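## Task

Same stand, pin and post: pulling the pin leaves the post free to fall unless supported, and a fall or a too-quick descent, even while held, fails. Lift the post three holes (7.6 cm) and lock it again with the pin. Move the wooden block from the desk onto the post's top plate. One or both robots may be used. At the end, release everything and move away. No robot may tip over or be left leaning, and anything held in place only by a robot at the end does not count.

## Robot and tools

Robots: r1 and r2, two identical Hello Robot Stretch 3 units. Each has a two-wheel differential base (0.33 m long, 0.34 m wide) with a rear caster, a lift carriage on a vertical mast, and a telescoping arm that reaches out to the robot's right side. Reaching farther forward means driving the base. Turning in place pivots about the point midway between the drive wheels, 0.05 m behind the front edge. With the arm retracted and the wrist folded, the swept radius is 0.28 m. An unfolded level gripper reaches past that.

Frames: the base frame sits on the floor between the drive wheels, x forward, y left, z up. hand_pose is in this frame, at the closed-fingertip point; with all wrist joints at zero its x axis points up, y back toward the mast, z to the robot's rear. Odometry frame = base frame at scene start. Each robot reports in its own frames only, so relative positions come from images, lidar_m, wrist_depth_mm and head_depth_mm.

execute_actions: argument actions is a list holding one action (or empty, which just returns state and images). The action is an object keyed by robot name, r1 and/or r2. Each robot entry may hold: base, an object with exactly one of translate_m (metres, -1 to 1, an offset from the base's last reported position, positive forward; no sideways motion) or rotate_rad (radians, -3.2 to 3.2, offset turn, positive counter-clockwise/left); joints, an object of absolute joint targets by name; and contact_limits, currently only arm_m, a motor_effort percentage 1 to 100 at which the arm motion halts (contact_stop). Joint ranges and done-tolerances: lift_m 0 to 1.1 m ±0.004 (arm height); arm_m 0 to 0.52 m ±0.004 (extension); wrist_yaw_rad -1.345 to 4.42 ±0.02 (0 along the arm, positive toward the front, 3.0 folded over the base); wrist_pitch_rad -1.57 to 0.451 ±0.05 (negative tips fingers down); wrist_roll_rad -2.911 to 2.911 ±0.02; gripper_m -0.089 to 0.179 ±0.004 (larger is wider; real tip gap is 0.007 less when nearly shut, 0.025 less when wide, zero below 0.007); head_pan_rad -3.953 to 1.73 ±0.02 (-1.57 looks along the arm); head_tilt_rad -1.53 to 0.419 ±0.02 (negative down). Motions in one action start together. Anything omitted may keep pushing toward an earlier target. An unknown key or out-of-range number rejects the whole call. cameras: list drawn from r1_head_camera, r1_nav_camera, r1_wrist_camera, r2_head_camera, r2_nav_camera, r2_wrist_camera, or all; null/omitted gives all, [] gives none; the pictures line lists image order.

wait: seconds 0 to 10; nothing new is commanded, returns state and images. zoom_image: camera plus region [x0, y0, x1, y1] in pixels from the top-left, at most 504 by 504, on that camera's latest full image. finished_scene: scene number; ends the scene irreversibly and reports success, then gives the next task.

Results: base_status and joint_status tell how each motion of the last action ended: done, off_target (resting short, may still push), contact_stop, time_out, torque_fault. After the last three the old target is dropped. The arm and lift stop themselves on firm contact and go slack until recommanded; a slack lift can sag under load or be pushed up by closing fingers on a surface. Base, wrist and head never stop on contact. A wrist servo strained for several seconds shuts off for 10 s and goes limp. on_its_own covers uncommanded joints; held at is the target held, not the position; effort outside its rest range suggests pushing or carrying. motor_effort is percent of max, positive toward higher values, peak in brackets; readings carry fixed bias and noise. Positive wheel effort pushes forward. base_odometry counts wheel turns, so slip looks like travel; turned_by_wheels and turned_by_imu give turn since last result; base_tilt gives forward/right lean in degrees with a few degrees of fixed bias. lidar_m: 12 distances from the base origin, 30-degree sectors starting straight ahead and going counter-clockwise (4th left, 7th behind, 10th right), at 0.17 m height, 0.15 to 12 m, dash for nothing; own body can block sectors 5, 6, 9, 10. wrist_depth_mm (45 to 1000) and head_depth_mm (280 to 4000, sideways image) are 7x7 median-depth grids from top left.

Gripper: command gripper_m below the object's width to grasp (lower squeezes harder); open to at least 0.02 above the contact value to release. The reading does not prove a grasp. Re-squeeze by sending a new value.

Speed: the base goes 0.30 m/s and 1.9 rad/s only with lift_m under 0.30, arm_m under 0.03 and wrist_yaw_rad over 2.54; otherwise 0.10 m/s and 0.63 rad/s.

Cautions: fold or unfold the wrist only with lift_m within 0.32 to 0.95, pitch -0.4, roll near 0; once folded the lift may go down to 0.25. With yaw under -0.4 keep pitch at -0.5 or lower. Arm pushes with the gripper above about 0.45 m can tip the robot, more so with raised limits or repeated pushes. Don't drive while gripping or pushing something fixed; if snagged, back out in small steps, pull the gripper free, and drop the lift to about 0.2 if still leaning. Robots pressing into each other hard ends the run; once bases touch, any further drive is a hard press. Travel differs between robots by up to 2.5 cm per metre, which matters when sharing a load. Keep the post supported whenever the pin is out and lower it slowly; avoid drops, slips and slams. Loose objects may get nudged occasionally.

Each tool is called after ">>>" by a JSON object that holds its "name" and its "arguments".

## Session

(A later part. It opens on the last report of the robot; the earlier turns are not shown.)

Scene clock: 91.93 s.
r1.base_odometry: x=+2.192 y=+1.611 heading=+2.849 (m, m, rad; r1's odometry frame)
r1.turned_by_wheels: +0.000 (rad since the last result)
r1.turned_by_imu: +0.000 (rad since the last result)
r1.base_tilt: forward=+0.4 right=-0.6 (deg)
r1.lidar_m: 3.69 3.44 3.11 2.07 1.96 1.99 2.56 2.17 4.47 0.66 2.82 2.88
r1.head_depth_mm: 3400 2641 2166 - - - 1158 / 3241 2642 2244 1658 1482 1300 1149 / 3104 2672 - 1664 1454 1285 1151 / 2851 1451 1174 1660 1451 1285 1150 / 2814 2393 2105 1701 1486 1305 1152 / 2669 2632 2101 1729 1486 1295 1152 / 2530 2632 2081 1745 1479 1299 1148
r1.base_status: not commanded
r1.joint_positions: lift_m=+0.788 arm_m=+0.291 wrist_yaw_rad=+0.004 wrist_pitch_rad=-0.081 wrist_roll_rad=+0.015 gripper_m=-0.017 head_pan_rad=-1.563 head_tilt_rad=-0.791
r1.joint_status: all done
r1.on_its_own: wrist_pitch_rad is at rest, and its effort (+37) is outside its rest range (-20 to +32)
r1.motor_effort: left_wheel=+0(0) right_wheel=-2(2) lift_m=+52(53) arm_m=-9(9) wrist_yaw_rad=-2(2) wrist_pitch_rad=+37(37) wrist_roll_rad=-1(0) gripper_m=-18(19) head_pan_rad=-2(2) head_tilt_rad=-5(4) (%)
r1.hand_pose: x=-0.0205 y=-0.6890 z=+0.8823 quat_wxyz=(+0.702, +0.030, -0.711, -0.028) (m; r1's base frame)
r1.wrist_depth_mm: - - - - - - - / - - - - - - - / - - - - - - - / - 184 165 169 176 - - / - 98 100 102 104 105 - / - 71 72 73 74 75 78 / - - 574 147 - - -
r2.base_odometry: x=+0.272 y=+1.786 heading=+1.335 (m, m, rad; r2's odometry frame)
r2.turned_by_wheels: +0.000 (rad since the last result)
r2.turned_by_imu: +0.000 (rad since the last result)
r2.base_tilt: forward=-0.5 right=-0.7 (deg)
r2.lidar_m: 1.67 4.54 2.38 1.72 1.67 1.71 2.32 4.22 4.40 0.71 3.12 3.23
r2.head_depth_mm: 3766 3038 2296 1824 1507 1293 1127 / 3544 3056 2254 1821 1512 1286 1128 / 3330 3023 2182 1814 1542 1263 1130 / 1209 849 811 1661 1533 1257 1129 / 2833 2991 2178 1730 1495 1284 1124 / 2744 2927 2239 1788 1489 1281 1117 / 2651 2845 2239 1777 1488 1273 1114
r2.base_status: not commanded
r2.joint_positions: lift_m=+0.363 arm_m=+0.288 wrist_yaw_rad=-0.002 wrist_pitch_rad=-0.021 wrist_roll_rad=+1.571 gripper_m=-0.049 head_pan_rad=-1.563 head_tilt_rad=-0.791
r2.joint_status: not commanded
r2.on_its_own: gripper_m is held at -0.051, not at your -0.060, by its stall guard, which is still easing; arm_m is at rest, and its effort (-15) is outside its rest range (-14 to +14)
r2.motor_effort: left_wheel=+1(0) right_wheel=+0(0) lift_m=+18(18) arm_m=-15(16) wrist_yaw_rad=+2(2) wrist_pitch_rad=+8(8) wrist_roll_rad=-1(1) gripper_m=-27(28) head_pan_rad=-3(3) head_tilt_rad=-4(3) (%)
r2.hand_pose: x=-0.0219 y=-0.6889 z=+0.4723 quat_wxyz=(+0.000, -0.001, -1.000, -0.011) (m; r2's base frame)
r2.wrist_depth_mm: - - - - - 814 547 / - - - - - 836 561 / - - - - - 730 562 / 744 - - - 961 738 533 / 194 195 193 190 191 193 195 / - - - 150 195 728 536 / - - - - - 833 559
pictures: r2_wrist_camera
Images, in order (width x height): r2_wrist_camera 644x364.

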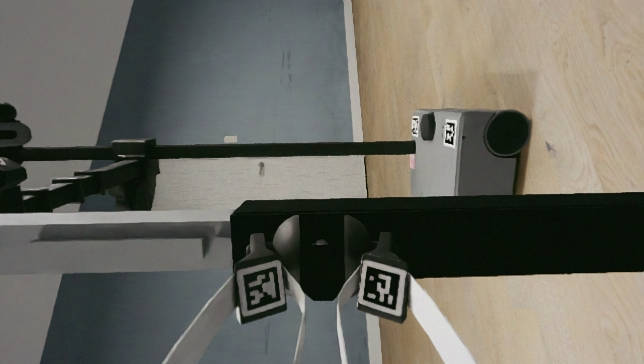

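>>> {"name": "execute_actions", "arguments": {"actions": [{"r1":{"joints":{"lift_m":0.817}}}], "cameras": []}}

>>> {"name": "execute_actions", "arguments": {"actions": [{"r2":{"joints":{"gripper_m":0.05}},"r1":{"joints":{"wrist_pitch_rad":0.002}}}], "cameras": []}}

>>> {"name": "execute_actions", "arguments": {"actions": [{"r2":{"joints":{"arm_m":0.003,"head_pan_rad":0,"head_tilt_rad":-0.5}},"r1":{"joints":{"lift_m":0.833}}}], "cameras": []}}

>>> {"name": "execute_actions", "arguments": {"actions": [{"r1":{"joints":{"lift_m":0.823}},"r2":{"joints":{"wrist_roll_rad":0,"wrist_pitch_rad":-0.4,"lift_m":0.5}}}], "cameras": []}}

>>> {"name": "execute_actions", "arguments": {"actions": [{"r1":{"joints":{"lift_m":0.814}}}], "cameras": ["r2_head_camera","r2_nav_camera"]}}

Scene clock: 97.63 s.
r1.base_odometry: x=+2.192 y=+1.611 heading=+2.849 (m, m, rad; r1's odometry frame)
r1.turned_by_wheels: +0.000 (rad since the last result)
r1.turned_by_imu: +0.004 (rad since the last result)
r1.base_tilt: forward=+0.5 right=-0.3 (deg)
r1.lidar_m: 3.68 3.45 3.07 2.06 1.96 1.99 2.56 2.17 4.46 0.66 2.83 2.87
r1.head_depth_mm: 3407 2628 2198 - 1459 1272 1160 / 3220 2623 - 1694 1486 1289 1148 / 3113 2630 - 1657 1457 1290 1152 / 2850 1457 1185 1641 1452 1282 1153 / 2815 2358 2108 1690 1484 1290 1151 / 2607 2606 2091 1743 1478 1295 1149 / 2506 2636 2084 1720 1483 1303 1146
r1.base_status: not commanded
r1.joint_positions: lift_m=+0.816 arm_m=+0.291 wrist_yaw_rad=+0.003 wrist_pitch_rad=-0.131 wrist_roll_rad=+0.015 gripper_m=-0.017 head_pan_rad=-1.563 head_tilt_rad=-0.791
r1.joint_status: all done
r1.on_its_own: wrist_pitch_rad is at rest, and its effort (+60) is outside its rest range (-20 to +32)
r1.motor_effort: left_wheel=+0(0) right_wheel=-2(4) lift_m=+58(58) arm_m=-10(10) wrist_yaw_rad=-2(2) wrist_pitch_rad=+60(61) wrist_roll_rad=+0(0) gripper_m=-18(19) head_pan_rad=-2(2) head_tilt_rad=-5(5) (%)
r1.hand_pose: x=-0.0206 y=-0.6865 z=+0.8976 quat_wxyz=(+0.701, +0.047, -0.710, -0.046) (m; r1's base frame)
r1.wrist_depth_mm: - - - - - - - / - - - - - - - / - - - - - - - / - 179 164 168 173 - - / - 106 108 110 111 114 - / - 79 80 81 82 83 84 / - 67 69 71 73 - -
r2.base_odometry: x=+0.272 y=+1.786 heading=+1.335 (m, m, rad; r2's odometry frame)
r2.turned_by_wheels: +0.000 (rad since the last result)
r2.turned_by_imu: +0.001 (rad since the last result)
r2.base_tilt: forward=-0.4 right=-0.8 (deg)
r2.lidar_m: 1.66 4.53 2.37 1.72 1.66 1.71 2.33 4.23 4.39 0.71 3.12 3.21
r2.head_depth_mm: 3713 3038 2285 1818 1505 1295 1137 / 3514 3078 2272 1825 1512 1287 1132 / 3291 3038 2185 1792 1535 1262 1128 / 1058 822 836 1666 1534 1257 1124 / 2804 2993 2176 1717 1511 1287 1124 / 2762 2915 2240 1795 1495 1281 1117 / 2645 2826 2211 1791 1488 1272 1122
r2.base_status: not commanded
r2.joint_positions: lift_m=+0.363 arm_m=+0.288 wrist_yaw_rad=-0.002 wrist_pitch_rad=-0.022 wrist_roll_rad=+1.571 gripper_m=-0.032 head_pan_rad=-1.563 head_tilt_rad=-0.791
r2.joint_status: not commanded
r2.on_its_own: gripper_m is held at -0.033, not at your -0.060, by its stall guard, which is not easing now
r2.motor_effort: left_wheel=+1(0) right_wheel=+0(1) lift_m=+18(18) arm_m=-11(12) wrist_yaw_rad=+2(1) wrist_pitch_rad=+9(9) wrist_roll_rad=-1(1) gripper_m=-21(21) head_pan_rad=-3(2) head_tilt_rad=-3(5) (%)
r2.hand_pose: x=-0.0219 y=-0.6885 z=+0.4718 quat_wxyz=(+0.000, -0.001, -1.000, -0.012) (m; r2's base frame)
r2.wrist_depth_mm: - - - - - 809 546 / - - - - - 810 553 / - - - - - 729 557 / 902 - - - 929 739 528 / 195 195 195 190 192 193 196 / - - - 154 197 773 540 / - - - - - 843 559
pictures: none
No camera images: the call's "cameras" was empty. Leave "cameras" out to get every camera's image.

Scene clock: 98.93 s.
r1.base_odometry: x=+2.192 y=+1.611 heading=+2.849 (m, m, rad; r1's odometry frame)
r1.turned_by_wheels: +0.000 (rad since the last result)
r1.turned_by_imu: +0.000 (rad since the last result)
r1.base_tilt: forward=+0.5 right=-0.4 (deg)
r1.lidar_m: 3.70 3.44 3.08 2.07 1.95 1.99 2.57 2.17 4.45 0.66 2.82 2.87
r1.head_depth_mm: 3396 2629 2205 - 1456 1278 1161 / 3186 2654 - 1698 1487 1303 1154 / 3061 2630 - 1659 1447 1285 1146 / 2874 1452 1186 1653 1453 1284 1150 / 2808 2365 2098 1705 1477 1297 1155 / 2651 2631 2066 1736 1483 1292 1150 / 2510 2633 2085 1724 1486 1290 1149
r1.base_status: not commanded
r1.joint_positions: lift_m=+0.816 arm_m=+0.291 wrist_yaw_rad=+0.003 wrist_pitch_rad=-0.131 wrist_roll_rad=+0.015 gripper_m=-0.017 head_pan_rad=-1.563 head_tilt_rad=-0.791
r1.joint_status: wrist_pitch_rad off_target (ended at -0.131, target +0.002)
r1.on_its_own: wrist_pitch_rad is at rest, and its effort (+61) is outside its rest range (-20 to +32)
r1.motor_effort: left_wheel=+0(0) right_wheel=-2(2) lift_m=+58(59) arm_m=-9(9) wrist_yaw_rad=-1(1) wrist_pitch_rad=+61(61) wrist_roll_rad=-1(0) gripper_m=-18(19) head_pan_rad=-2(2) head_tilt_rad=-4(5) (%)
r1.hand_pose: x=-0.0206 y=-0.6865 z=+0.8976 quat_wxyz=(+0.701, +0.047, -0.710, -0.046) (m; r1's base frame)
r1.wrist_depth_mm: - - - - - - - / - - - - - - - / - - - - - - - / - 180 163 168 173 - - / - 106 108 110 112 114 - / - 79 80 81 82 84 84 / - 67 69 71 73 - -
r2.base_odometry: x=+0.272 y=+1.786 heading=+1.335 (m, m, rad; r2's odometry frame)
r2.turned_by_wheels: +0.000 (rad since the last result)
r2.turned_by_imu: +0.000 (rad since the last result)
r2.base_tilt: forward=-0.5 right=-0.8 (deg)
r2.lidar_m: 1.66 4.53 2.36 1.72 1.66 1.71 2.32 4.22 4.39 0.71 3.11 3.23
r2.head_depth_mm: 3807 3070 2294 1818 1515 1298 1132 / 3530 3044 2280 1807 1510 1295 1129 / 3316 2995 2188 1807 1547 1265 1126 / 1059 821 834 1666 1531 1258 1124 / 2824 3010 2185 1725 1498 1282 1121 / 2802 2938 2250 1799 1496 1279 1125 / 2637 2815 2234 1774 1489 1284 1111
r2.base_status: not commanded
r2.joint_positions: lift_m=+0.363 arm_m=+0.287 wrist_yaw_rad=-0.002 wrist_pitch_rad=-0.023 wrist_roll_rad=+1.571 gripper_m=+0.050 head_pan_rad=-1.563 head_tilt_rad=-0.791
r2.joint_status: all done
r2.motor_effort: left_wheel=+1(1) right_wheel=+0(0) lift_m=+18(18) arm_m=-3(11) wrist_yaw_rad=+2(2) wrist_pitch_rad=+9(10) wrist_roll_rad=-1(1) gripper_m=+0(82) head_pan_rad=-2(3) head_tilt_rad=-3(4) (%)
r2.hand_pose: x=-0.0219 y=-0.6878 z=+0.4717 quat_wxyz=(+0.000, -0.001, -1.000, -0.012) (m; r2's base frame)
r2.wrist_depth_mm: - - - - - 809 551 / - - - - - 833 554 / - - - - - 741 560 / 910 - - - 920 751 508 / 194 196 197 191 192 195 197 / - - - - - 784 536 / - - - - - 798 558
pictures: none
No camera images: the call's "cameras" was empty. Leave "cameras" out to get every camera's image.

Scene clock: 102.23 s.
r1.base_odometry: x=+2.192 y=+1.611 heading=+2.849 (m, m, rad; r1's odometry frame)
r1.turned_by_wheels: +0.000 (rad since the last result)
r1.turned_by_imu: +0.005 (rad since the last result)
r1.base_tilt: forward=+0.1 right=-0.1 (deg)
r1.lidar_m: 3.68 3.45 3.07 2.06 1.96 1.99 2.56 2.17 4.42 0.66 2.82 2.87
r1.head_depth_mm: 3346 2637 - - 1479 1273 1157 / 3186 2726 - 1692 1474 1292 1152 / 3051 2711 - 1648 1457 1288 1149 / 2837 1454 1673 1634 1449 1286 1150 / 2789 2354 2088 1683 1485 1293 1151 / 2651 2632 2089 1731 1482 1300 1147 / 2516 2594 2078 1726 1484 1297 1151
r1.base_status: not commanded
r1.joint_positions: lift_m=+0.832 arm_m=+0.291 wrist_yaw_rad=+0.003 wrist_pitch_rad=-0.180 wrist_roll_rad=+0.015 gripper_m=-0.017 head_pan_rad=-1.563 head_tilt_rad=-0.791
r1.joint_status: all done
r1.on_its_own: wrist_pitch_rad is at rest, and its effort (+84) is outside its rest range (-20 to +32)
r1.motor_effort: left_wheel=+0(0) right_wheel=-1(5) lift_m=+62(62) arm_m=-9(9) wrist_yaw_rad=-1(1) wrist_pitch_rad=+84(85) wrist_roll_rad=+0(0) gripper_m=-18(20) head_pan_rad=-2(2) head_tilt_rad=-4(4) (%)
r1.hand_pose: x=-0.0206 y=-0.6833 z=+0.9011 quat_wxyz=(+0.699, +0.065, -0.709, -0.063) (m; r1's base frame)
r1.wrist_depth_mm: - - - - - - - / - - - - - - - / - - - - - - - / - 177 163 167 170 - - / - 113 114 116 118 120 - / 90 87 88 89 90 91 92 / - 71 71 72 74 76 78
r2.base_odometry: x=+0.272 y=+1.786 heading=+1.335 (m, m, rad; r2's odometry frame)
r2.turned_by_wheels: +0.000 (rad since the last result)
r2.turned_by_imu: +0.000 (rad since the last result)
r2.base_tilt: forward=-0.5 right=-0.9 (deg)
r2.lidar_m: 1.66 4.52 2.37 1.72 1.67 1.71 2.32 4.22 4.41 0.71 3.12 3.22
r2.head_depth_mm: 3326 3474 3637 2723 1976 1550 1281 / 3665 - - 2700 1974 1542 1279 / - - 2103 2686 1956 1544 1271 / - - 1906 2424 1953 1533 1276 / - - 1891 2537 1911 1541 1269 / - - 2264 2659 1953 1535 1271 / 3744 - 3794 2614 1931 1534 1266
r2.base_status: not commanded
r2.joint_positions: lift_m=+0.363 arm_m=+0.003 wrist_yaw_rad=-0.002 wrist_pitch_rad=-0.022 wrist_roll_rad=+1.571 gripper_m=+0.050 head_pan_rad=-0.007 head_tilt_rad=-0.507
r2.joint_status: all done
r2.motor_effort: left_wheel=+1(1) right_wheel=-1(0) lift_m=+18(18) arm_m=-4(4) wrist_yaw_rad=+1(2) wrist_pitch_rad=+9(9) wrist_roll_rad=-1(1) gripper_m=+0(1) head_pan_rad=+2(30) head_tilt_rad=+4(21) (%)
r2.hand_pose: x=-0.0218 y=-0.4039 z=+0.4719 quat_wxyz=(+0.000, -0.001, -1.000, -0.012) (m; r2's base frame)
r2.wrist_depth_mm: - - - - - 815 549 / - - - - - 805 556 / - - - - - 848 551 / 482 - - 512 499 493 490 / - - - - - 851 558 / - - - - - 850 572 / - - - - - 802 561
pictures: none
No camera images: the call's "cameras" was empty. Leave "cameras" out to get every camera's image.

Scene clock: 104.30 s.
r1.base_odometry: x=+2.192 y=+1.611 heading=+2.849 (m, m, rad; r1's odometry frame)
r1.turned_by_wheels: +0.000 (rad since the last result)
r1.turned_by_imu: -0.003 (rad since the last result)
r1.base_tilt: forward=+0.3 right=-0.4 (deg)
r1.lidar_m: 3.68 3.44 3.08 2.07 1.96 1.99 2.57 2.17 4.44 0.66 2.83 2.88
r1.head_depth_mm: 3330 2666 - - 1456 1276 1154 / 3234 2644 - 1699 1490 1297 1151 / 3086 2632 - 1655 1454 1278 1151 / 2794 1240 1735 1636 1456 1282 1152 / 2700 2535 2093 1699 1484 1305 1153 / 2678 2621 2097 1733 1474 1288 1148 / 2529 2643 2062 1727 1482 1292 1153
r1.base_status: not commanded
r1.joint_positions: lift_m=+0.823 arm_m=+0.291 wrist_yaw_rad=+0.001 wrist_pitch_rad=-0.152 wrist_roll_rad=+0.015 gripper_m=-0.017 head_pan_rad=-1.563 head_tilt_rad=-0.791
r1.joint_status: all done
r1.on_its_own: wrist_pitch_rad is at rest, and its effort (+71) is outside its rest range (-20 to +32)
r1.motor_effort: left_wheel=+0(0) right_wheel=-2(1) lift_m=+44(57) arm_m=-9(9) wrist_yaw_rad=+0(1) wrist_pitch_rad=+71(84) wrist_roll_rad=+0(1) gripper_m=-19(19) head_pan_rad=-2(2) head_tilt_rad=-5(5) (%)
r1.hand_pose: x=-0.0212 y=-0.6852 z=+0.8988 quat_wxyz=(+0.700, +0.054, -0.710, -0.054) (m; r1's base frame)
r1.wrist_depth_mm: - - - - - - - / - - - - - - - / - - - - - - - / - 179 164 168 172 - - / - 109 111 113 114 116 - / - 83 84 85 86 87 88 / - 68 70 72 74 76 -
r2.base_odometry: x=+0.272 y=+1.786 heading=+1.335 (m, m, rad; r2's odometry frame)
r2.turned_by_wheels: +0.000 (rad since the last result)
r2.turned_by_imu: +0.000 (rad since the last result)
r2.base_tilt: forward=-0.5 right=-0.8 (deg)
r2.lidar_m: 1.66 4.55 2.36 1.72 1.66 1.72 2.32 4.22 4.40 0.71 3.12 3.22
r2.head_depth_mm: 3223 3496 3632 2691 1981 1553 1287 / 3733 - - 2707 1975 1546 1275 / - - 2102 2698 1977 1539 1284 / - - 1906 2426 1919 1536 1280 / - - 1890 2558 1898 1540 1268 / - - 2250 2680 1942 1543 1269 / 3750 - 3814 2647 1931 1535 1269
r2.base_status: not commanded
r2.joint_positions: lift_m=+0.500 arm_m=+0.003 wrist_yaw_rad=-0.002 wrist_pitch_rad=-0.414 wrist_roll_rad=+0.005 gripper_m=+0.050 head_pan_rad=-0.007 head_tilt_rad=-0.507
r2.joint_status: all done
r2.motor_effort: left_wheel=+0(1) right_wheel=+0(2) lift_m=+28(30) arm_m=-3(3) wrist_yaw_rad=+2(1) wrist_pitch_rad=+5(9) wrist_roll_rad=-2(4) gripper_m=+1(1) head_pan_rad=+2(2) head_tilt_rad=+3(3) (%)
r2.hand_pose: x=-0.0219 y=-0.3732 z=+0.5133 quat_wxyz=(+0.691, +0.144, -0.693, -0.147) (m; r2's base frame)
r2.wrist_depth_mm: - - - - - - - / - - - - - - - / - - - - - - - / - - - - - - - / - 987 - 948 - 981 957 / 810 819 - 778 - 798 782 / 685 704 692 681 670 684 673
pictures: none
No camera images: the call's "cameras" was empty. Leave "cameras" out to get every camera's image.

Scene clock: 105.10 s.
r1.base_odometry: x=+2.192 y=+1.611 heading=+2.849 (m, m, rad; r1's odometry frame)
r1.turned_by_wheels: +0.000 (rad since the last result)
r1.turned_by_imu: -0.001 (rad since the last result)
r1.base_tilt: forward=+0.4 right=-0.4 (deg)
r1.lidar_m: 3.69 3.46 3.07 2.07 1.96 1.99 2.56 2.17 4.46 0.66 2.82 2.87
r1.head_depth_mm: 3382 2650 2234 - 1461 1272 1174 / 3245 2664 - 1695 1493 1302 1150 / 3086 2637 - 1648 1449 1288 1145 / 2795 1245 1733 1649 1455 1285 1150 / 2676 2551 2089 1690 1490 1295 1155 / 2652 2676 2096 1731 1490 1297 1150 / 2545 2625 2078 1739 1490 1294 1146
r1.base_status: not commanded
r1.joint_positions: lift_m=+0.814 arm_m=+0.291 wrist_yaw_rad=+0.001 wrist_pitch_rad=-0.124 wrist_roll_rad=+0.015 gripper_m=-0.017 head_pan_rad=-1.563 head_tilt_rad=-0.791
r1.joint_status: all done
r1.on_its_own: wrist_pitch_rad is at rest, and its effort (+58) is outside its rest range (-20 to +32)
r1.motor_effort: left_wheel=-1(2) right_wheel=+0(2) lift_m=+41(42) arm_m=-10(10) wrist_yaw_rad=+0(0) wrist_pitch_rad=+58(70) wrist_roll_rad=+0(0) gripper_m=-19(18) head_pan_rad=-2(2) head_tilt_rad=-4(4) (%)
r1.hand_pose: x=-0.0213 y=-0.6869 z=+0.8970 quat_wxyz=(+0.701, +0.044, -0.711, -0.044) (m; r1's base frame)
r1.wrist_depth_mm: - - - - - - - / - - - - - - - / - - - - - - - / - 182 165 170 174 - - / - 106 108 109 111 113 - / - 79 80 81 82 83 84 / - 68 70 72 - - -
r2.base_odometry: x=+0.272 y=+1.786 heading=+1.335 (m, m, rad; r2's odometry frame)
r2.turned_by_wheels: +0.000 (rad since the last result)
r2.turned_by_imu: +0.000 (rad since the last result)
r2.base_tilt: forward=-0.5 right=-0.9 (deg)
r2.lidar_m: 1.67 4.53 2.37 1.72 1.67 1.71 2.32 4.23 4.39 0.71 3.12 3.23
r2.head_depth_mm: 3274 3555 3636 2688 1992 1552 1283 / 3721 - - 2701 1965 1556 1277 / - - 2083 2651 1947 1553 1276 / - - 1906 2421 1934 1542 1276 / - - 1894 2548 1905 1546 1275 / - - 2232 2655 1961 1531 1276 / 3769 - 3841 2645 1941 1537 1267
r2.base_status: not commanded
r2.joint_positions: lift_m=+0.500 arm_m=+0.003 wrist_yaw_rad=-0.002 wrist_pitch_rad=-0.414 wrist_roll_rad=+0.005 gripper_m=+0.050 head_pan_rad=-0.007 head_tilt_rad=-0.507
r2.joint_status: not commanded
r2.motor_effort: left_wheel=+0(1) right_wheel=-1(0) lift_m=+28(28) arm_m=-3(3) wrist_yaw_rad=+1(2) wrist_pitch_rad=+5(5) wrist_roll_rad=-2(2) gripper_m=+0(0) head_pan_rad=+2(2) head_tilt_rad=+3(3) (%)
r2.hand_pose: x=-0.0219 y=-0.3732 z=+0.5133 quat_wxyz=(+0.691, +0.144, -0.693, -0.147) (m; r2's base frame)
r2.wrist_depth_mm: - - - - - - - / - - - - - - - / - - - - - - - / - - - - - - - / 997 - - 944 - 938 967 / 821 818 - 774 - 797 800 / 705 710 696 688 682 694 689
pictures: r2_head_camera (sideways: a quarter turn clockwise sets it upright), r2_nav_camera (sideways: a quarter turn counterclockwise sets it upright)
Images, in order (width x height): r2_head_camera 896x504, r2_nav_camera 672x504.

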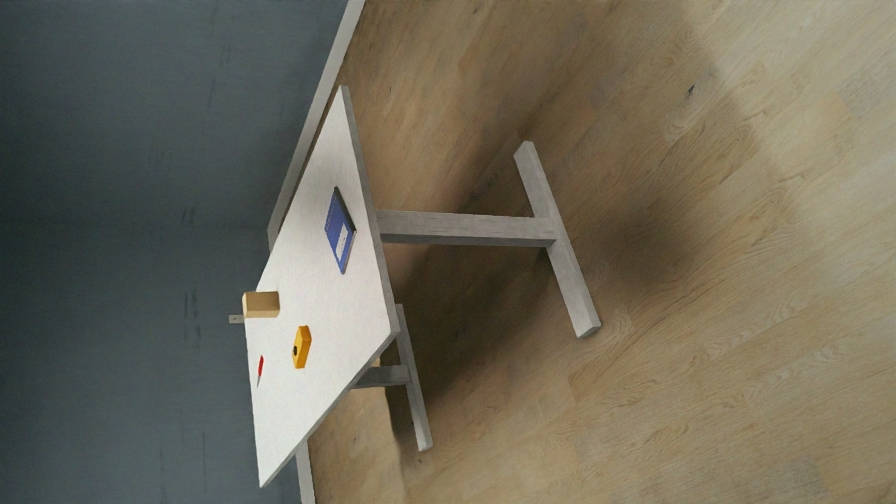

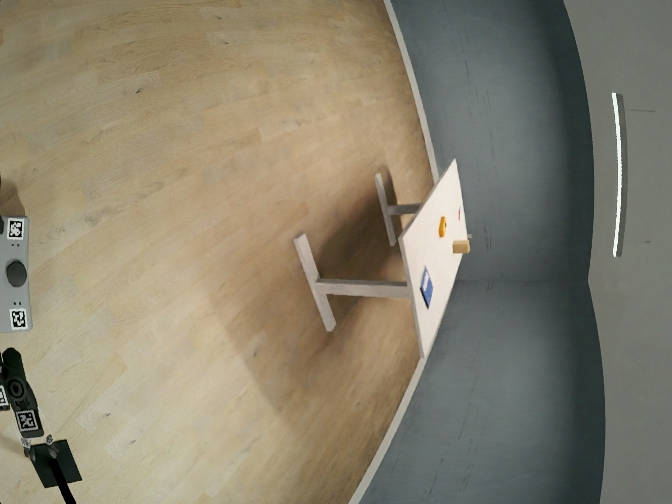

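>>> {"name": "execute_actions", "arguments": {"actions": [{"r1":{"joints":{"lift_m":0.793,"wrist_pitch_rad":0}},"r2":{"joints":{"lift_m":0.363,"wrist_roll_rad":1.57,"wrist_pitch_rad":0,"wrist_yaw_rad":0,"gripper_m":0.05}}}], "cameras": []}}

>>> {"name": "execute_actions", "arguments": {"actions": [{"r2":{"joints":{"arm_m":0.292}}}], "cameras": ["r2_wrist_camera","r1_wrist_camera"]}}

Scene clock: 120.50 s.
r1.base_odometry: x=+2.192 y=+1.611 heading=+2.849 (m, m, rad; r1's odometry frame)
r1.turned_by_wheels: +0.000 (rad since the last result)
r1.turned_by_imu: +0.001 (rad since the last result)
r1.base_tilt: forward=+0.7 right=-0.6 (deg)
r1.lidar_m: 3.68 3.45 3.06 2.06 1.96 1.99 2.56 2.18 4.45 0.66 2.83 2.87
r1.head_depth_mm: 3434 2662 2155 - - - 1162 / 3263 2634 2248 1666 1484 1308 1159 / 3112 2663 - 1661 1458 1285 1154 / 2841 1456 1694 1654 1449 1288 1154 / 2814 2356 2093 1708 1494 1296 1149 / 2665 2645 2101 1733 1488 1294 1152 / 2506 2635 2099 1722 1479 1295 1145
r1.base_status: not commanded
r1.joint_positions: lift_m=+0.793 arm_m=+0.291 wrist_yaw_rad=+0.000 wrist_pitch_rad=-0.060 wrist_roll_rad=+0.015 gripper_m=-0.017 head_pan_rad=-1.563 head_tilt_rad=-0.791
r1.joint_status: wrist_pitch_rad off_target (ended at -0.060, target +0.000); the others done
r1.motor_effort: left_wheel=-1(1) right_wheel=+1(1) lift_m=+32(39) arm_m=-9(10) wrist_yaw_rad=+1(1) wrist_pitch_rad=+27(58) wrist_roll_rad=+0(0) gripper_m=-19(18) head_pan_rad=-2(2) head_tilt_rad=-4(3) (%)
r1.hand_pose: x=-0.0214 y=-0.6899 z=+0.8925 quat_wxyz=(+0.702, +0.021, -0.712, -0.021) (m; r1's base frame)
r1.wrist_depth_mm: - - - - - - - / - - - - - - - / - - - - - - - / - 189 167 172 178 - - / - 95 96 98 100 102 - / - 67 69 71 73 75 78 / - - - 145 - - -
r2.base_odometry: x=+0.272 y=+1.786 heading=+1.335 (m, m, rad; r2's odometry frame)
r2.turned_by_wheels: +0.000 (rad since the last result)
r2.turned_by_imu: +0.001 (rad since the last result)
r2.base_tilt: forward=-0.4 right=-0.8 (deg)
r2.lidar_m: 1.66 4.54 2.37 1.73 1.66 1.71 2.32 4.23 4.40 0.71 3.12 3.23
r2.head_depth_mm: 3298 3518 3615 2697 1968 1555 1284 / 3711 - - 2688 1954 1554 1284 / - - 2103 2684 1972 1550 1278 / - - 1892 2432 1936 1534 1274 / - - 1886 2533 1889 1529 1271 / - - 2259 2640 1937 1536 1271 / 3799 - 3843 2659 1954 1538 1268
r2.base_status: not commanded
r2.joint_positions: lift_m=+0.363 arm_m=+0.003 wrist_yaw_rad=-0.002 wrist_pitch_rad=-0.023 wrist_roll_rad=+1.569 gripper_m=+0.050 head_pan_rad=-0.007 head_tilt_rad=-0.507
r2.joint_status: all done
r2.motor_effort: left_wheel=+0(1) right_wheel=+0(1) lift_m=+16(21) arm_m=-3(3) wrist_yaw_rad=+1(1) wrist_pitch_rad=+9(8) wrist_roll_rad=+0(1) gripper_m=+0(3) head_pan_rad=+2(3) head_tilt_rad=+3(4) (%)
r2.hand_pose: x=-0.0218 y=-0.4038 z=+0.4719 quat_wxyz=(+0.001, -0.001, -1.000, -0.012) (m; r2's base frame)
r2.wrist_depth_mm: - - - - - 823 548 / - - - - - 832 556 / - - - - - 822 550 / 476 725 - 514 504 489 488 / - - - - - 832 562 / - - - - - 827 564 / - - - - - 785 561
pictures: none
No camera images: the call's "cameras" was empty. Leave "cameras" out to get every camera's image.

Scene clock: 123.83 s.
r1.base_odometry: x=+2.192 y=+1.611 heading=+2.849 (m, m, rad; r1's odometry frame)
r1.turned_by_wheels: +0.000 (rad since the last result)
r1.turned_by_imu: +0.001 (rad since the last result)
r1.base_tilt: forward=+0.6 right=-0.6 (deg)
r1.lidar_m: 3.70 3.44 3.07 2.07 1.96 1.99 2.56 2.17 4.45 0.66 2.82 2.87
r1.head_depth_mm: 3415 2637 2159 - - - 1156 / 3299 2677 2234 1655 1497 1290 1154 / 3089 2643 - 1647 1459 1282 1154 / 2835 1446 1152 1648 1458 1285 1147 / 2803 2390 2103 1694 1481 1290 1148 / 2657 2648 2107 1732 1479 1299 1146 / 2509 2646 2088 1747 1490 1301 1149
r1.base_status: not commanded
r1.joint_positions: lift_m=+0.793 arm_m=+0.291 wrist_yaw_rad=+0.000 wrist_pitch_rad=-0.060 wrist_roll_rad=+0.015 gripper_m=-0.017 head_pan_rad=-1.563 head_tilt_rad=-0.791
r1.joint_status: not commanded
r1.motor_effort: left_wheel=-1(1) right_wheel=+2(1) lift_m=+32(32) arm_m=-9(10) wrist_yaw_rad=-1(1) wrist_pitch_rad=+27(27) wrist_roll_rad=-1(0) gripper_m=-19(19) head_pan_rad=-2(2) head_tilt_rad=-4(4) (%)
r1.hand_pose: x=-0.0214 y=-0.6899 z=+0.8925 quat_wxyz=(+0.702, +0.021, -0.712, -0.021) (m; r1's base frame)
r1.wrist_depth_mm: - - - - - - - / - - - - - - - / - - - - - - - / - 191 167 172 177 - - / - 95 97 98 100 101 - / - 67 69 71 73 75 78 / - - - 146 - - -
r2.base_odometry: x=+0.272 y=+1.786 heading=+1.335 (m, m, rad; r2's odometry frame)
r2.turned_by_wheels: +0.000 (rad since the last result)
r2.turned_by_imu: +0.000 (rad since the last result)
r2.base_tilt: forward=-0.6 right=-0.8 (deg)
r2.lidar_m: 1.66 4.54 2.37 1.72 1.66 1.71 2.32 4.24 4.40 0.71 3.12 3.24
r2.head_depth_mm: 3295 3502 3657 2686 1965 1575 1285 / 3720 - - 2715 1971 1562 1283 / - - 2089 2691 1963 1544 1275 / - - 1900 2405 1938 1545 1275 / - - 1888 2546 1898 1541 1273 / - - 2245 2672 1935 1540 1277 / 3719 - 3856 2666 1939 1531 1269
r2.base_status: not commanded
r2.joint_positions: lift_m=+0.363 arm_m=+0.292 wrist_yaw_rad=-0.002 wrist_pitch_rad=-0.021 wrist_roll_rad=+1.569 gripper_m=+0.050 head_pan_rad=-0.007 head_tilt_rad=-0.507
r2.joint_status: all done
r2.motor_effort: left_wheel=+0(1) right_wheel=-1(2) lift_m=+16(16) arm_m=+5(4) wrist_yaw_rad=+1(1) wrist_pitch_rad=+8(9) wrist_roll_rad=+0(0) gripper_m=-1(0) head_pan_rad=+2(1) head_tilt_rad=+3(2) (%)
r2.hand_pose: x=-0.0218 y=-0.6922 z=+0.4723 quat_wxyz=(+0.001, -0.001, -1.000, -0.011) (m; r2's base frame)
r2.wrist_depth_mm: - - - - - 811 552 / - - - - - 813 569 / - - - - - 738 555 / 756 - - - 910 734 534 / 191 192 194 185 188 190 192 / - - - 191 - 736 536 / - - - - - 779 559
pictures: r1_wrist_camera, r2_wrist_camera
Images, in order (width x height): r1_wrist_camera 644x364, r2_wrist_camera 644x364.

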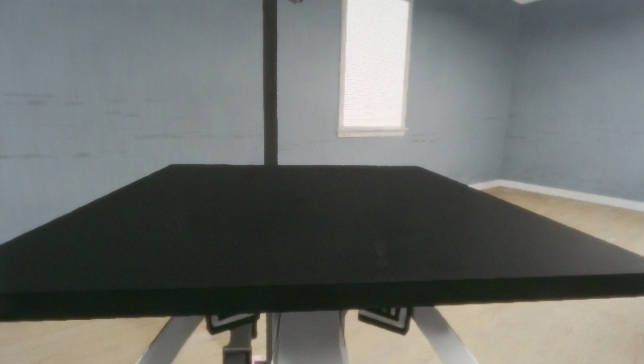

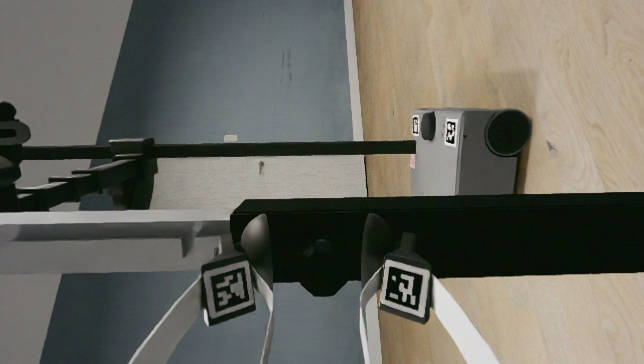

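>>> {"name": "execute_actions", "arguments": {"actions": [{"r1":{"joints":{"lift_m":0.8015,"wrist_pitch_rad":0.002}},"r2":{"joints":{"gripper_m":-0.085}}}], "cameras": []}}

>>> {"name": "execute_actions", "arguments": {"actions": [{"r2":{"joints":{"arm_m":0.279}}}], "cameras": []}}

>>> {"name": "execute_actions", "arguments": {"actions": [{"r1":{"joints":{"lift_m":0.813}}}], "cameras": []}}

>>> {"name": "execute_actions", "arguments": {"actions": [{"r2":{"joints":{"gripper_m":0.05}}}], "cameras": ["r2_wrist_camera"]}}

Scene clock: 131.13 s.
r1.base_odometry: x=+2.192 y=+1.611 heading=+2.848 (m, m, rad; r1's odometry frame)
r1.turned_by_wheels: +0.000 (rad since the last result)
r1.turned_by_imu: +0.001 (rad since the last result)
r1.base_tilt: forward=+0.5 right=-0.5 (deg)
r1.lidar_m: 3.70 3.44 3.06 2.07 1.96 1.99 2.55 2.17 4.45 0.66 2.82 2.87
r1.head_depth_mm: 3388 2656 2224 - - 1275 1165 / 3259 2658 - 1665 1488 1297 1153 / 3087 2644 - 1665 1456 1285 1149 / 2820 1455 1167 1646 1459 1290 1145 / 2795 2379 2098 1692 1484 1295 1149 / 2634 2635 2086 1746 1480 1294 1148 / 2510 2655 2095 1720 1478 1293 1151
r1.base_status: not commanded
r1.joint_positions: lift_m=+0.801 arm_m=+0.291 wrist_yaw_rad=+0.000 wrist_pitch_rad=-0.082 wrist_roll_rad=+0.015 gripper_m=-0.017 head_pan_rad=-1.563 head_tilt_rad=-0.791
r1.joint_status: wrist_pitch_rad off_target (ended at -0.082, target +0.002); the others done
r1.on_its_own: wrist_pitch_rad is at rest, and its effort (+38) is outside its rest range (-20 to +32)
r1.motor_effort: left_wheel=-1(2) right_wheel=+1(1) lift_m=+53(51) arm_m=-10(10) wrist_yaw_rad=+0(0) wrist_pitch_rad=+38(40) wrist_roll_rad=+0(0) gripper_m=-19(17) head_pan_rad=-2(2) head_tilt_rad=-4(4) (%)
r1.hand_pose: x=-0.0214 y=-0.6890 z=+0.8947 quat_wxyz=(+0.702, +0.029, -0.711, -0.029) (m; r1's base frame)
r1.wrist_depth_mm: - - - - - - - / - - - - - - - / - - - - - - - / - 188 167 172 178 - - / - 99 101 103 105 107 - / - 72 72 74 74 76 78 / - 68 619 147 - - -
r2.base_odometry: x=+0.272 y=+1.786 heading=+1.335 (m, m, rad; r2's odometry frame)
r2.turned_by_wheels: +0.000 (rad since the last result)
r2.turned_by_imu: +0.000 (rad since the last result)
r2.base_tilt: forward=-0.5 right=-0.9 (deg)
r2.lidar_m: 1.66 4.53 2.38 1.72 1.66 1.71 2.32 4.23 4.37 0.71 3.12 3.23
r2.head_depth_mm: 3356 3458 3664 2698 1967 1559 1288 / 3692 - - 2701 1961 1559 1280 / - - 2084 2684 1963 1550 1281 / - - 1904 2403 1925 1535 1280 / - - 1888 2542 1914 1531 1276 / - - 2259 2647 1945 1533 1265 / 3706 - 3865 2644 1949 1532 1263
r2.base_status: not commanded
r2.joint_positions: lift_m=+0.363 arm_m=+0.291 wrist_yaw_rad=-0.004 wrist_pitch_rad=-0.015 wrist_roll_rad=+1.569 gripper_m=-0.083 head_pan_rad=-0.007 head_tilt_rad=-0.507
r2.joint_status: all done
r2.on_its_own: arm_m is at rest, and its effort (+17) is outside its rest range (-14 to +14)
r2.motor_effort: left_wheel=-1(1) right_wheel=+2(2) lift_m=+18(18) arm_m=+17(17) wrist_yaw_rad=+4(4) wrist_pitch_rad=+6(8) wrist_roll_rad=+0(0) gripper_m=-40(100) head_pan_rad=+2(3) head_tilt_rad=+4(3) (%)
r2.hand_pose: x=-0.0225 y=-0.6915 z=+0.4738 quat_wxyz=(+0.001, -0.002, -1.000, -0.008) (m; r2's base frame)
r2.wrist_depth_mm: - - - - - 837 561 / - - - - - 838 560 / - - - - - 718 561 / 770 - - - 973 731 532 / 193 194 195 188 190 191 192 / - - - 155 193 742 544 / - - - - - 864 571
pictures: none
No camera images: the call's "cameras" was empty. Leave "cameras" out to get every camera's image.

Scene clock: 132.43 s.
r1.base_odometry: x=+2.192 y=+1.611 heading=+2.848 (m, m, rad; r1's odometry frame)
r1.turned_by_wheels: +0.000 (rad since the last result)
r1.turned_by_imu: +0.000 (rad since the last result)
r1.base_tilt: forward=+0.5 right=-0.6 (deg)
r1.lidar_m: 3.68 3.45 3.09 2.07 1.96 1.99 2.56 2.17 4.46 0.66 2.82 2.87
r1.head_depth_mm: 3331 2641 2255 - - 1275 1163 / 3279 2656 - 1659 1480 1299 1153 / 3114 2697 - 1668 1455 1290 1154 / 2829 1451 1191 1652 1454 1290 1153 / 2785 2343 2111 1697 1481 1289 1153 / 2639 2638 2107 1730 1486 1292 1146 / 2525 2647 2090 1739 1488 1295 1146
r1.base_status: not commanded
r1.joint_positions: lift_m=+0.801 arm_m=+0.291 wrist_yaw_rad=+0.000 wrist_pitch_rad=-0.082 wrist_roll_rad=+0.015 gripper_m=-0.017 head_pan_rad=-1.563 head_tilt_rad=-0.791
r1.joint_status: not commanded
r1.on_its_own: wrist_pitch_rad is at rest, and its effort (+38) is outside its rest range (-20 to +32)
r1.motor_effort: left_wheel=-1(1) right_wheel=+1(1) lift_m=+52(53) arm_m=-9(9) wrist_yaw_rad=+1(1) wrist_pitch_rad=+38(38) wrist_roll_rad=+0(0) gripper_m=-18(18) head_pan_rad=-2(2) head_tilt_rad=-5(4) (%)
r1.hand_pose: x=-0.0214 y=-0.6890 z=+0.8947 quat_wxyz=(+0.702, +0.029, -0.711, -0.029) (m; r1's base frame)
r1.wrist_depth_mm: - - - - - - - / - - - - - - - / - - - - - - - / - 188 167 172 177 - - / - 99 101 103 105 107 - / - 72 73 74 74 76 79 / - 68 577 146 - - -
r2.base_odometry: x=+0.272 y=+1.786 heading=+1.335 (m, m, rad; r2's odometry frame)
r2.turned_by_wheels: +0.000 (rad since the last result)
r2.turned_by_imu: +0.000 (rad since the last result)
r2.base_tilt: forward=-0.5 right=-0.7 (deg)
r2.lidar_m: 1.66 4.54 2.37 1.72 1.66 1.71 2.32 4.24 4.37 0.71 3.11 3.24
r2.head_depth_mm: 3369 3509 3647 2698 1973 1554 1284 / 3700 - - 2726 1976 1546 1286 / - - 2086 2672 1949 1559 1283 / - - 1902 2437 1925 1546 1273 / - - 1896 2529 1906 1545 1276 / - - 2246 2671 1958 1535 1269 / 3765 - 3792 2652 1940 1540 1265
r2.base_status: not commanded
r2.joint_positions: lift_m=+0.363 arm_m=+0.280 wrist_yaw_rad=-0.005 wrist_pitch_rad=-0.023 wrist_roll_rad=+1.571 gripper_m=-0.077 head_pan_rad=-0.007 head_tilt_rad=-0.507
r2.joint_status: all done
r2.on_its_own: gripper_m is held at -0.078, not at your -0.085, by its stall guard, which is still easing
r2.motor_effort: left_wheel=+0(3) right_wheel=+1(2) lift_m=+18(18) arm_m=-10(20) wrist_yaw_rad=+5(5) wrist_pitch_rad=+9(10) wrist_roll_rad=-1(1) gripper_m=-36(40) head_pan_rad=+2(3) head_tilt_rad=+3(4) (%)
r2.hand_pose: x=-0.0226 y=-0.6804 z=+0.4718 quat_wxyz=(+0.000, -0.002, -1.000, -0.012) (m; r2's base frame)
r2.wrist_depth_mm: - - - - - 819 542 / - - - - - 817 552 / - - - - - 741 557 / 774 - - - 940 751 507 / 203 203 205 197 200 202 204 / - - - - - 793 536 / - - - - - 844 561
pictures: none
No camera images: the call's "cameras" was empty. Leave "cameras" out to get every camera's image.

Scene clock: 133.20 s.
r1.base_odometry: x=+2.192 y=+1.611 heading=+2.848 (m, m, rad; r1's odometry frame)
r1.turned_by_wheels: +0.000 (rad since the last result)
r1.turned_by_imu: +0.000 (rad since the last result)
r1.base_tilt: forward=+0.5 right=-0.3 (deg)
r1.lidar_m: 3.69 3.45 3.08 2.07 1.96 1.98 2.56 2.17 4.45 0.66 2.82 2.88
r1.head_depth_mm: 3415 2631 2257 - 1458 1272 1163 / 3248 2657 - 1709 1483 1307 1152 / 3085 2619 - 1663 1454 1286 1154 / 2843 1457 1185 1642 1454 1286 1148 / 2800 2358 2086 1687 1486 1296 1149 / 2667 2641 2086 1732 1486 1294 1151 / 2522 2643 2086 1742 1491 1295 1147
r1.base_status: not commanded
r1.joint_positions: lift_m=+0.812 arm_m=+0.291 wrist_yaw_rad=+0.000 wrist_pitch_rad=-0.117 wrist_roll_rad=+0.015 gripper_m=-0.017 head_pan_rad=-1.563 head_tilt_rad=-0.791
r1.joint_status: all done
r1.on_its_own: wrist_pitch_rad is at rest, and its effort (+54) is outside its rest range (-20 to +32)
r1.motor_effort: left_wheel=-2(2) right_wheel=+1(1) lift_m=+57(58) arm_m=-10(9) wrist_yaw_rad=+1(1) wrist_pitch_rad=+54(56) wrist_roll_rad=+0(0) gripper_m=-20(19) head_pan_rad=-2(2) head_tilt_rad=-5(5) (%)
r1.hand_pose: x=-0.0214 y=-0.6872 z=+0.8971 quat_wxyz=(+0.701, +0.041, -0.711, -0.042) (m; r1's base frame)
r1.wrist_depth_mm: - - - - - - - / - - - - - - - / - - - - - - - / - 184 166 172 176 - - / - 105 107 109 111 113 - / - 78 79 80 81 82 83 / - 68 70 149 - - -
r2.base_odometry: x=+0.272 y=+1.786 heading=+1.335 (m, m, rad; r2's odometry frame)
r2.turned_by_wheels: +0.000 (rad since the last result)
r2.turned_by_imu: +0.000 (rad since the last result)
r2.base_tilt: forward=-0.5 right=-0.9 (deg)
r2.lidar_m: 1.66 4.53 2.37 1.72 1.66 1.71 2.33 4.22 4.38 0.71 3.12 3.22
r2.head_depth_mm: 3341 3541 3660 2679 1989 1552 1279 / 3649 - - 2683 1976 1552 1281 / - - 2079 2663 1966 1543 1280 / - - 1909 2429 1937 1549 1277 / - - 1902 2531 1905 1533 1274 / - - 2258 2671 1938 1532 1271 / 3801 - 3823 2613 1954 1529 1268
r2.base_status: not commanded
r2.joint_positions: lift_m=+0.363 arm_m=+0.280 wrist_yaw_rad=-0.005 wrist_pitch_rad=-0.023 wrist_roll_rad=+1.571 gripper_m=-0.073 head_pan_rad=-0.007 head_tilt_rad=-0.507
r2.joint_status: not commanded
r2.on_its_own: gripper_m is held at -0.075, not at your -0.085, by its stall guard, which is still easing
r2.motor_effort: left_wheel=-1(1) right_wheel=+1(0) lift_m=+18(18) arm_m=-10(10) wrist_yaw_rad=+5(5) wrist_pitch_rad=+9(9) wrist_roll_rad=-1(1) gripper_m=-35(36) head_pan_rad=+3(3) head_tilt_rad=+3(2) (%)
r2.hand_pose: x=-0.0226 y=-0.6804 z=+0.4718 quat_wxyz=(+0.000, -0.002, -1.000, -0.012) (m; r2's base frame)
r2.wrist_depth_mm: - - - - - 815 549 / - - - - - 827 558 / - - - - - 732 555 / 784 - - - 930 757 508 / 202 204 205 197 200 202 204 / - - - - - 774 536 / - - - - - 830 567
pictures: none
No camera images: the call's "cameras" was empty. Leave "cameras" out to get every camera's image.

Scene clock: 134.93 s.
r1.base_odometry: x=+2.192 y=+1.611 heading=+2.848 (m, m, rad; r1's odometry frame)
r1.turned_by_wheels: +0.000 (rad since the last result)
r1.turned_by_imu: +0.000 (rad since the last result)
r1.base_tilt: forward=+0.4 right=-0.5 (deg)
r1.lidar_m: 3.70 3.45 3.06 2.07 1.96 2.00 2.56 2.18 4.45 0.66 2.82 2.87
r1.head_depth_mm: 3396 2671 2233 - 1459 1268 1157 / 3250 2652 - 1702 1488 1295 1156 / 3085 2645 - 1665 1452 1291 1154 / 2867 1454 1188 1635 1451 1290 1151 / 2789 2393 2106 1693 1481 1297 1153 / 2666 2624 2099 1744 1481 1306 1151 / 2540 2630 2082 1736 1486 1295 1148
r1.base_status: not commanded
r1.joint_positions: lift_m=+0.812 arm_m=+0.291 wrist_yaw_rad=+0.000 wrist_pitch_rad=-0.117 wrist_roll_rad=+0.015 gripper_m=-0.017 head_pan_rad=-1.563 head_tilt_rad=-0.791
r1.joint_status: not commanded
r1.on_its_own: wrist_pitch_rad is at rest, and its effort (+55) is outside its rest range (-20 to +32)
r1.motor_effort: left_wheel=-1(1) right_wheel=+1(1) lift_m=+57(57) arm_m=-9(10) wrist_yaw_rad=+1(0) wrist_pitch_rad=+55(55) wrist_roll_rad=+0(0) gripper_m=-18(19) head_pan_rad=-2(2) head_tilt_rad=-5(5) (%)
r1.hand_pose: x=-0.0214 y=-0.6872 z=+0.8971 quat_wxyz=(+0.701, +0.041, -0.711, -0.042) (m; r1's base frame)
r1.wrist_depth_mm: - - - - - - - / - - - - - - - / - - - - - - - / - 183 166 171 176 - - / - 106 108 109 111 113 - / - 78 79 80 81 82 83 / - 68 70 149 - - -
r2.base_odometry: x=+0.272 y=+1.786 heading=+1.335 (m, m, rad; r2's odometry frame)
r2.turned_by_wheels: +0.000 (rad since the last result)
r2.turned_by_imu: +0.000 (rad since the last result)
r2.base_tilt: forward=-0.5 right=-0.8 (deg)
r2.lidar_m: 1.66 4.52 2.37 1.72 1.66 1.71 2.33 4.23 4.39 0.71 3.12 3.23
r2.head_depth_mm: 3353 3487 3643 2699 1984 1559 1282 / 3757 - - 2686 1968 1546 1281 / - - 2081 2707 1961 1549 1279 / - - 1911 2388 1928 1546 1270 / - - 1898 2546 1920 1542 1282 / - - 2273 2651 1951 1535 1270 / 3789 - 3815 2655 1926 1535 1275
r2.base_status: not commanded
r2.joint_positions: lift_m=+0.363 arm_m=+0.279 wrist_yaw_rad=-0.003 wrist_pitch_rad=-0.023 wrist_roll_rad=+1.571 gripper_m=+0.050 head_pan_rad=-0.007 head_tilt_rad=-0.507
r2.joint_status: all done
r2.motor_effort: left_wheel=+0(0) right_wheel=+0(1) lift_m=+18(18) arm_m=-3(10) wrist_yaw_rad=+3(4) wrist_pitch_rad=+9(10) wrist_roll_rad=-1(1) gripper_m=+1(80) head_pan_rad=+2(3) head_tilt_rad=+3(3) (%)
r2.hand_pose: x=-0.0222 y=-0.6798 z=+0.4717 quat_wxyz=(+0.000, -0.002, -1.000, -0.012) (m; r2's base frame)
r2.wrist_depth_mm: - - - - - 814 544 / - - - - - 817 556 / - - - - - 726 552 / 784 - - - 938 727 510 / 203 204 206 199 202 204 205 / - - - - - 776 533 / - - - - - 791 556
pictures: r2_wrist_camera
Images, in order (width x height): r2_wrist_camera 644x364.

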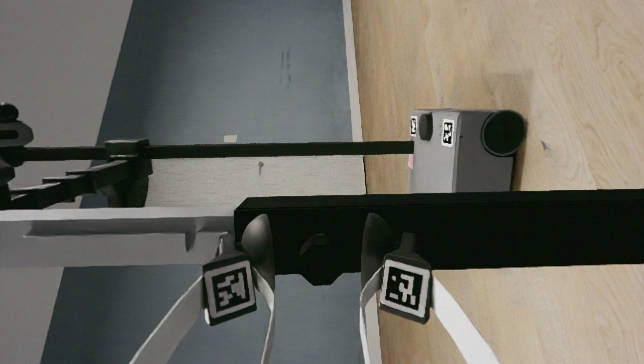

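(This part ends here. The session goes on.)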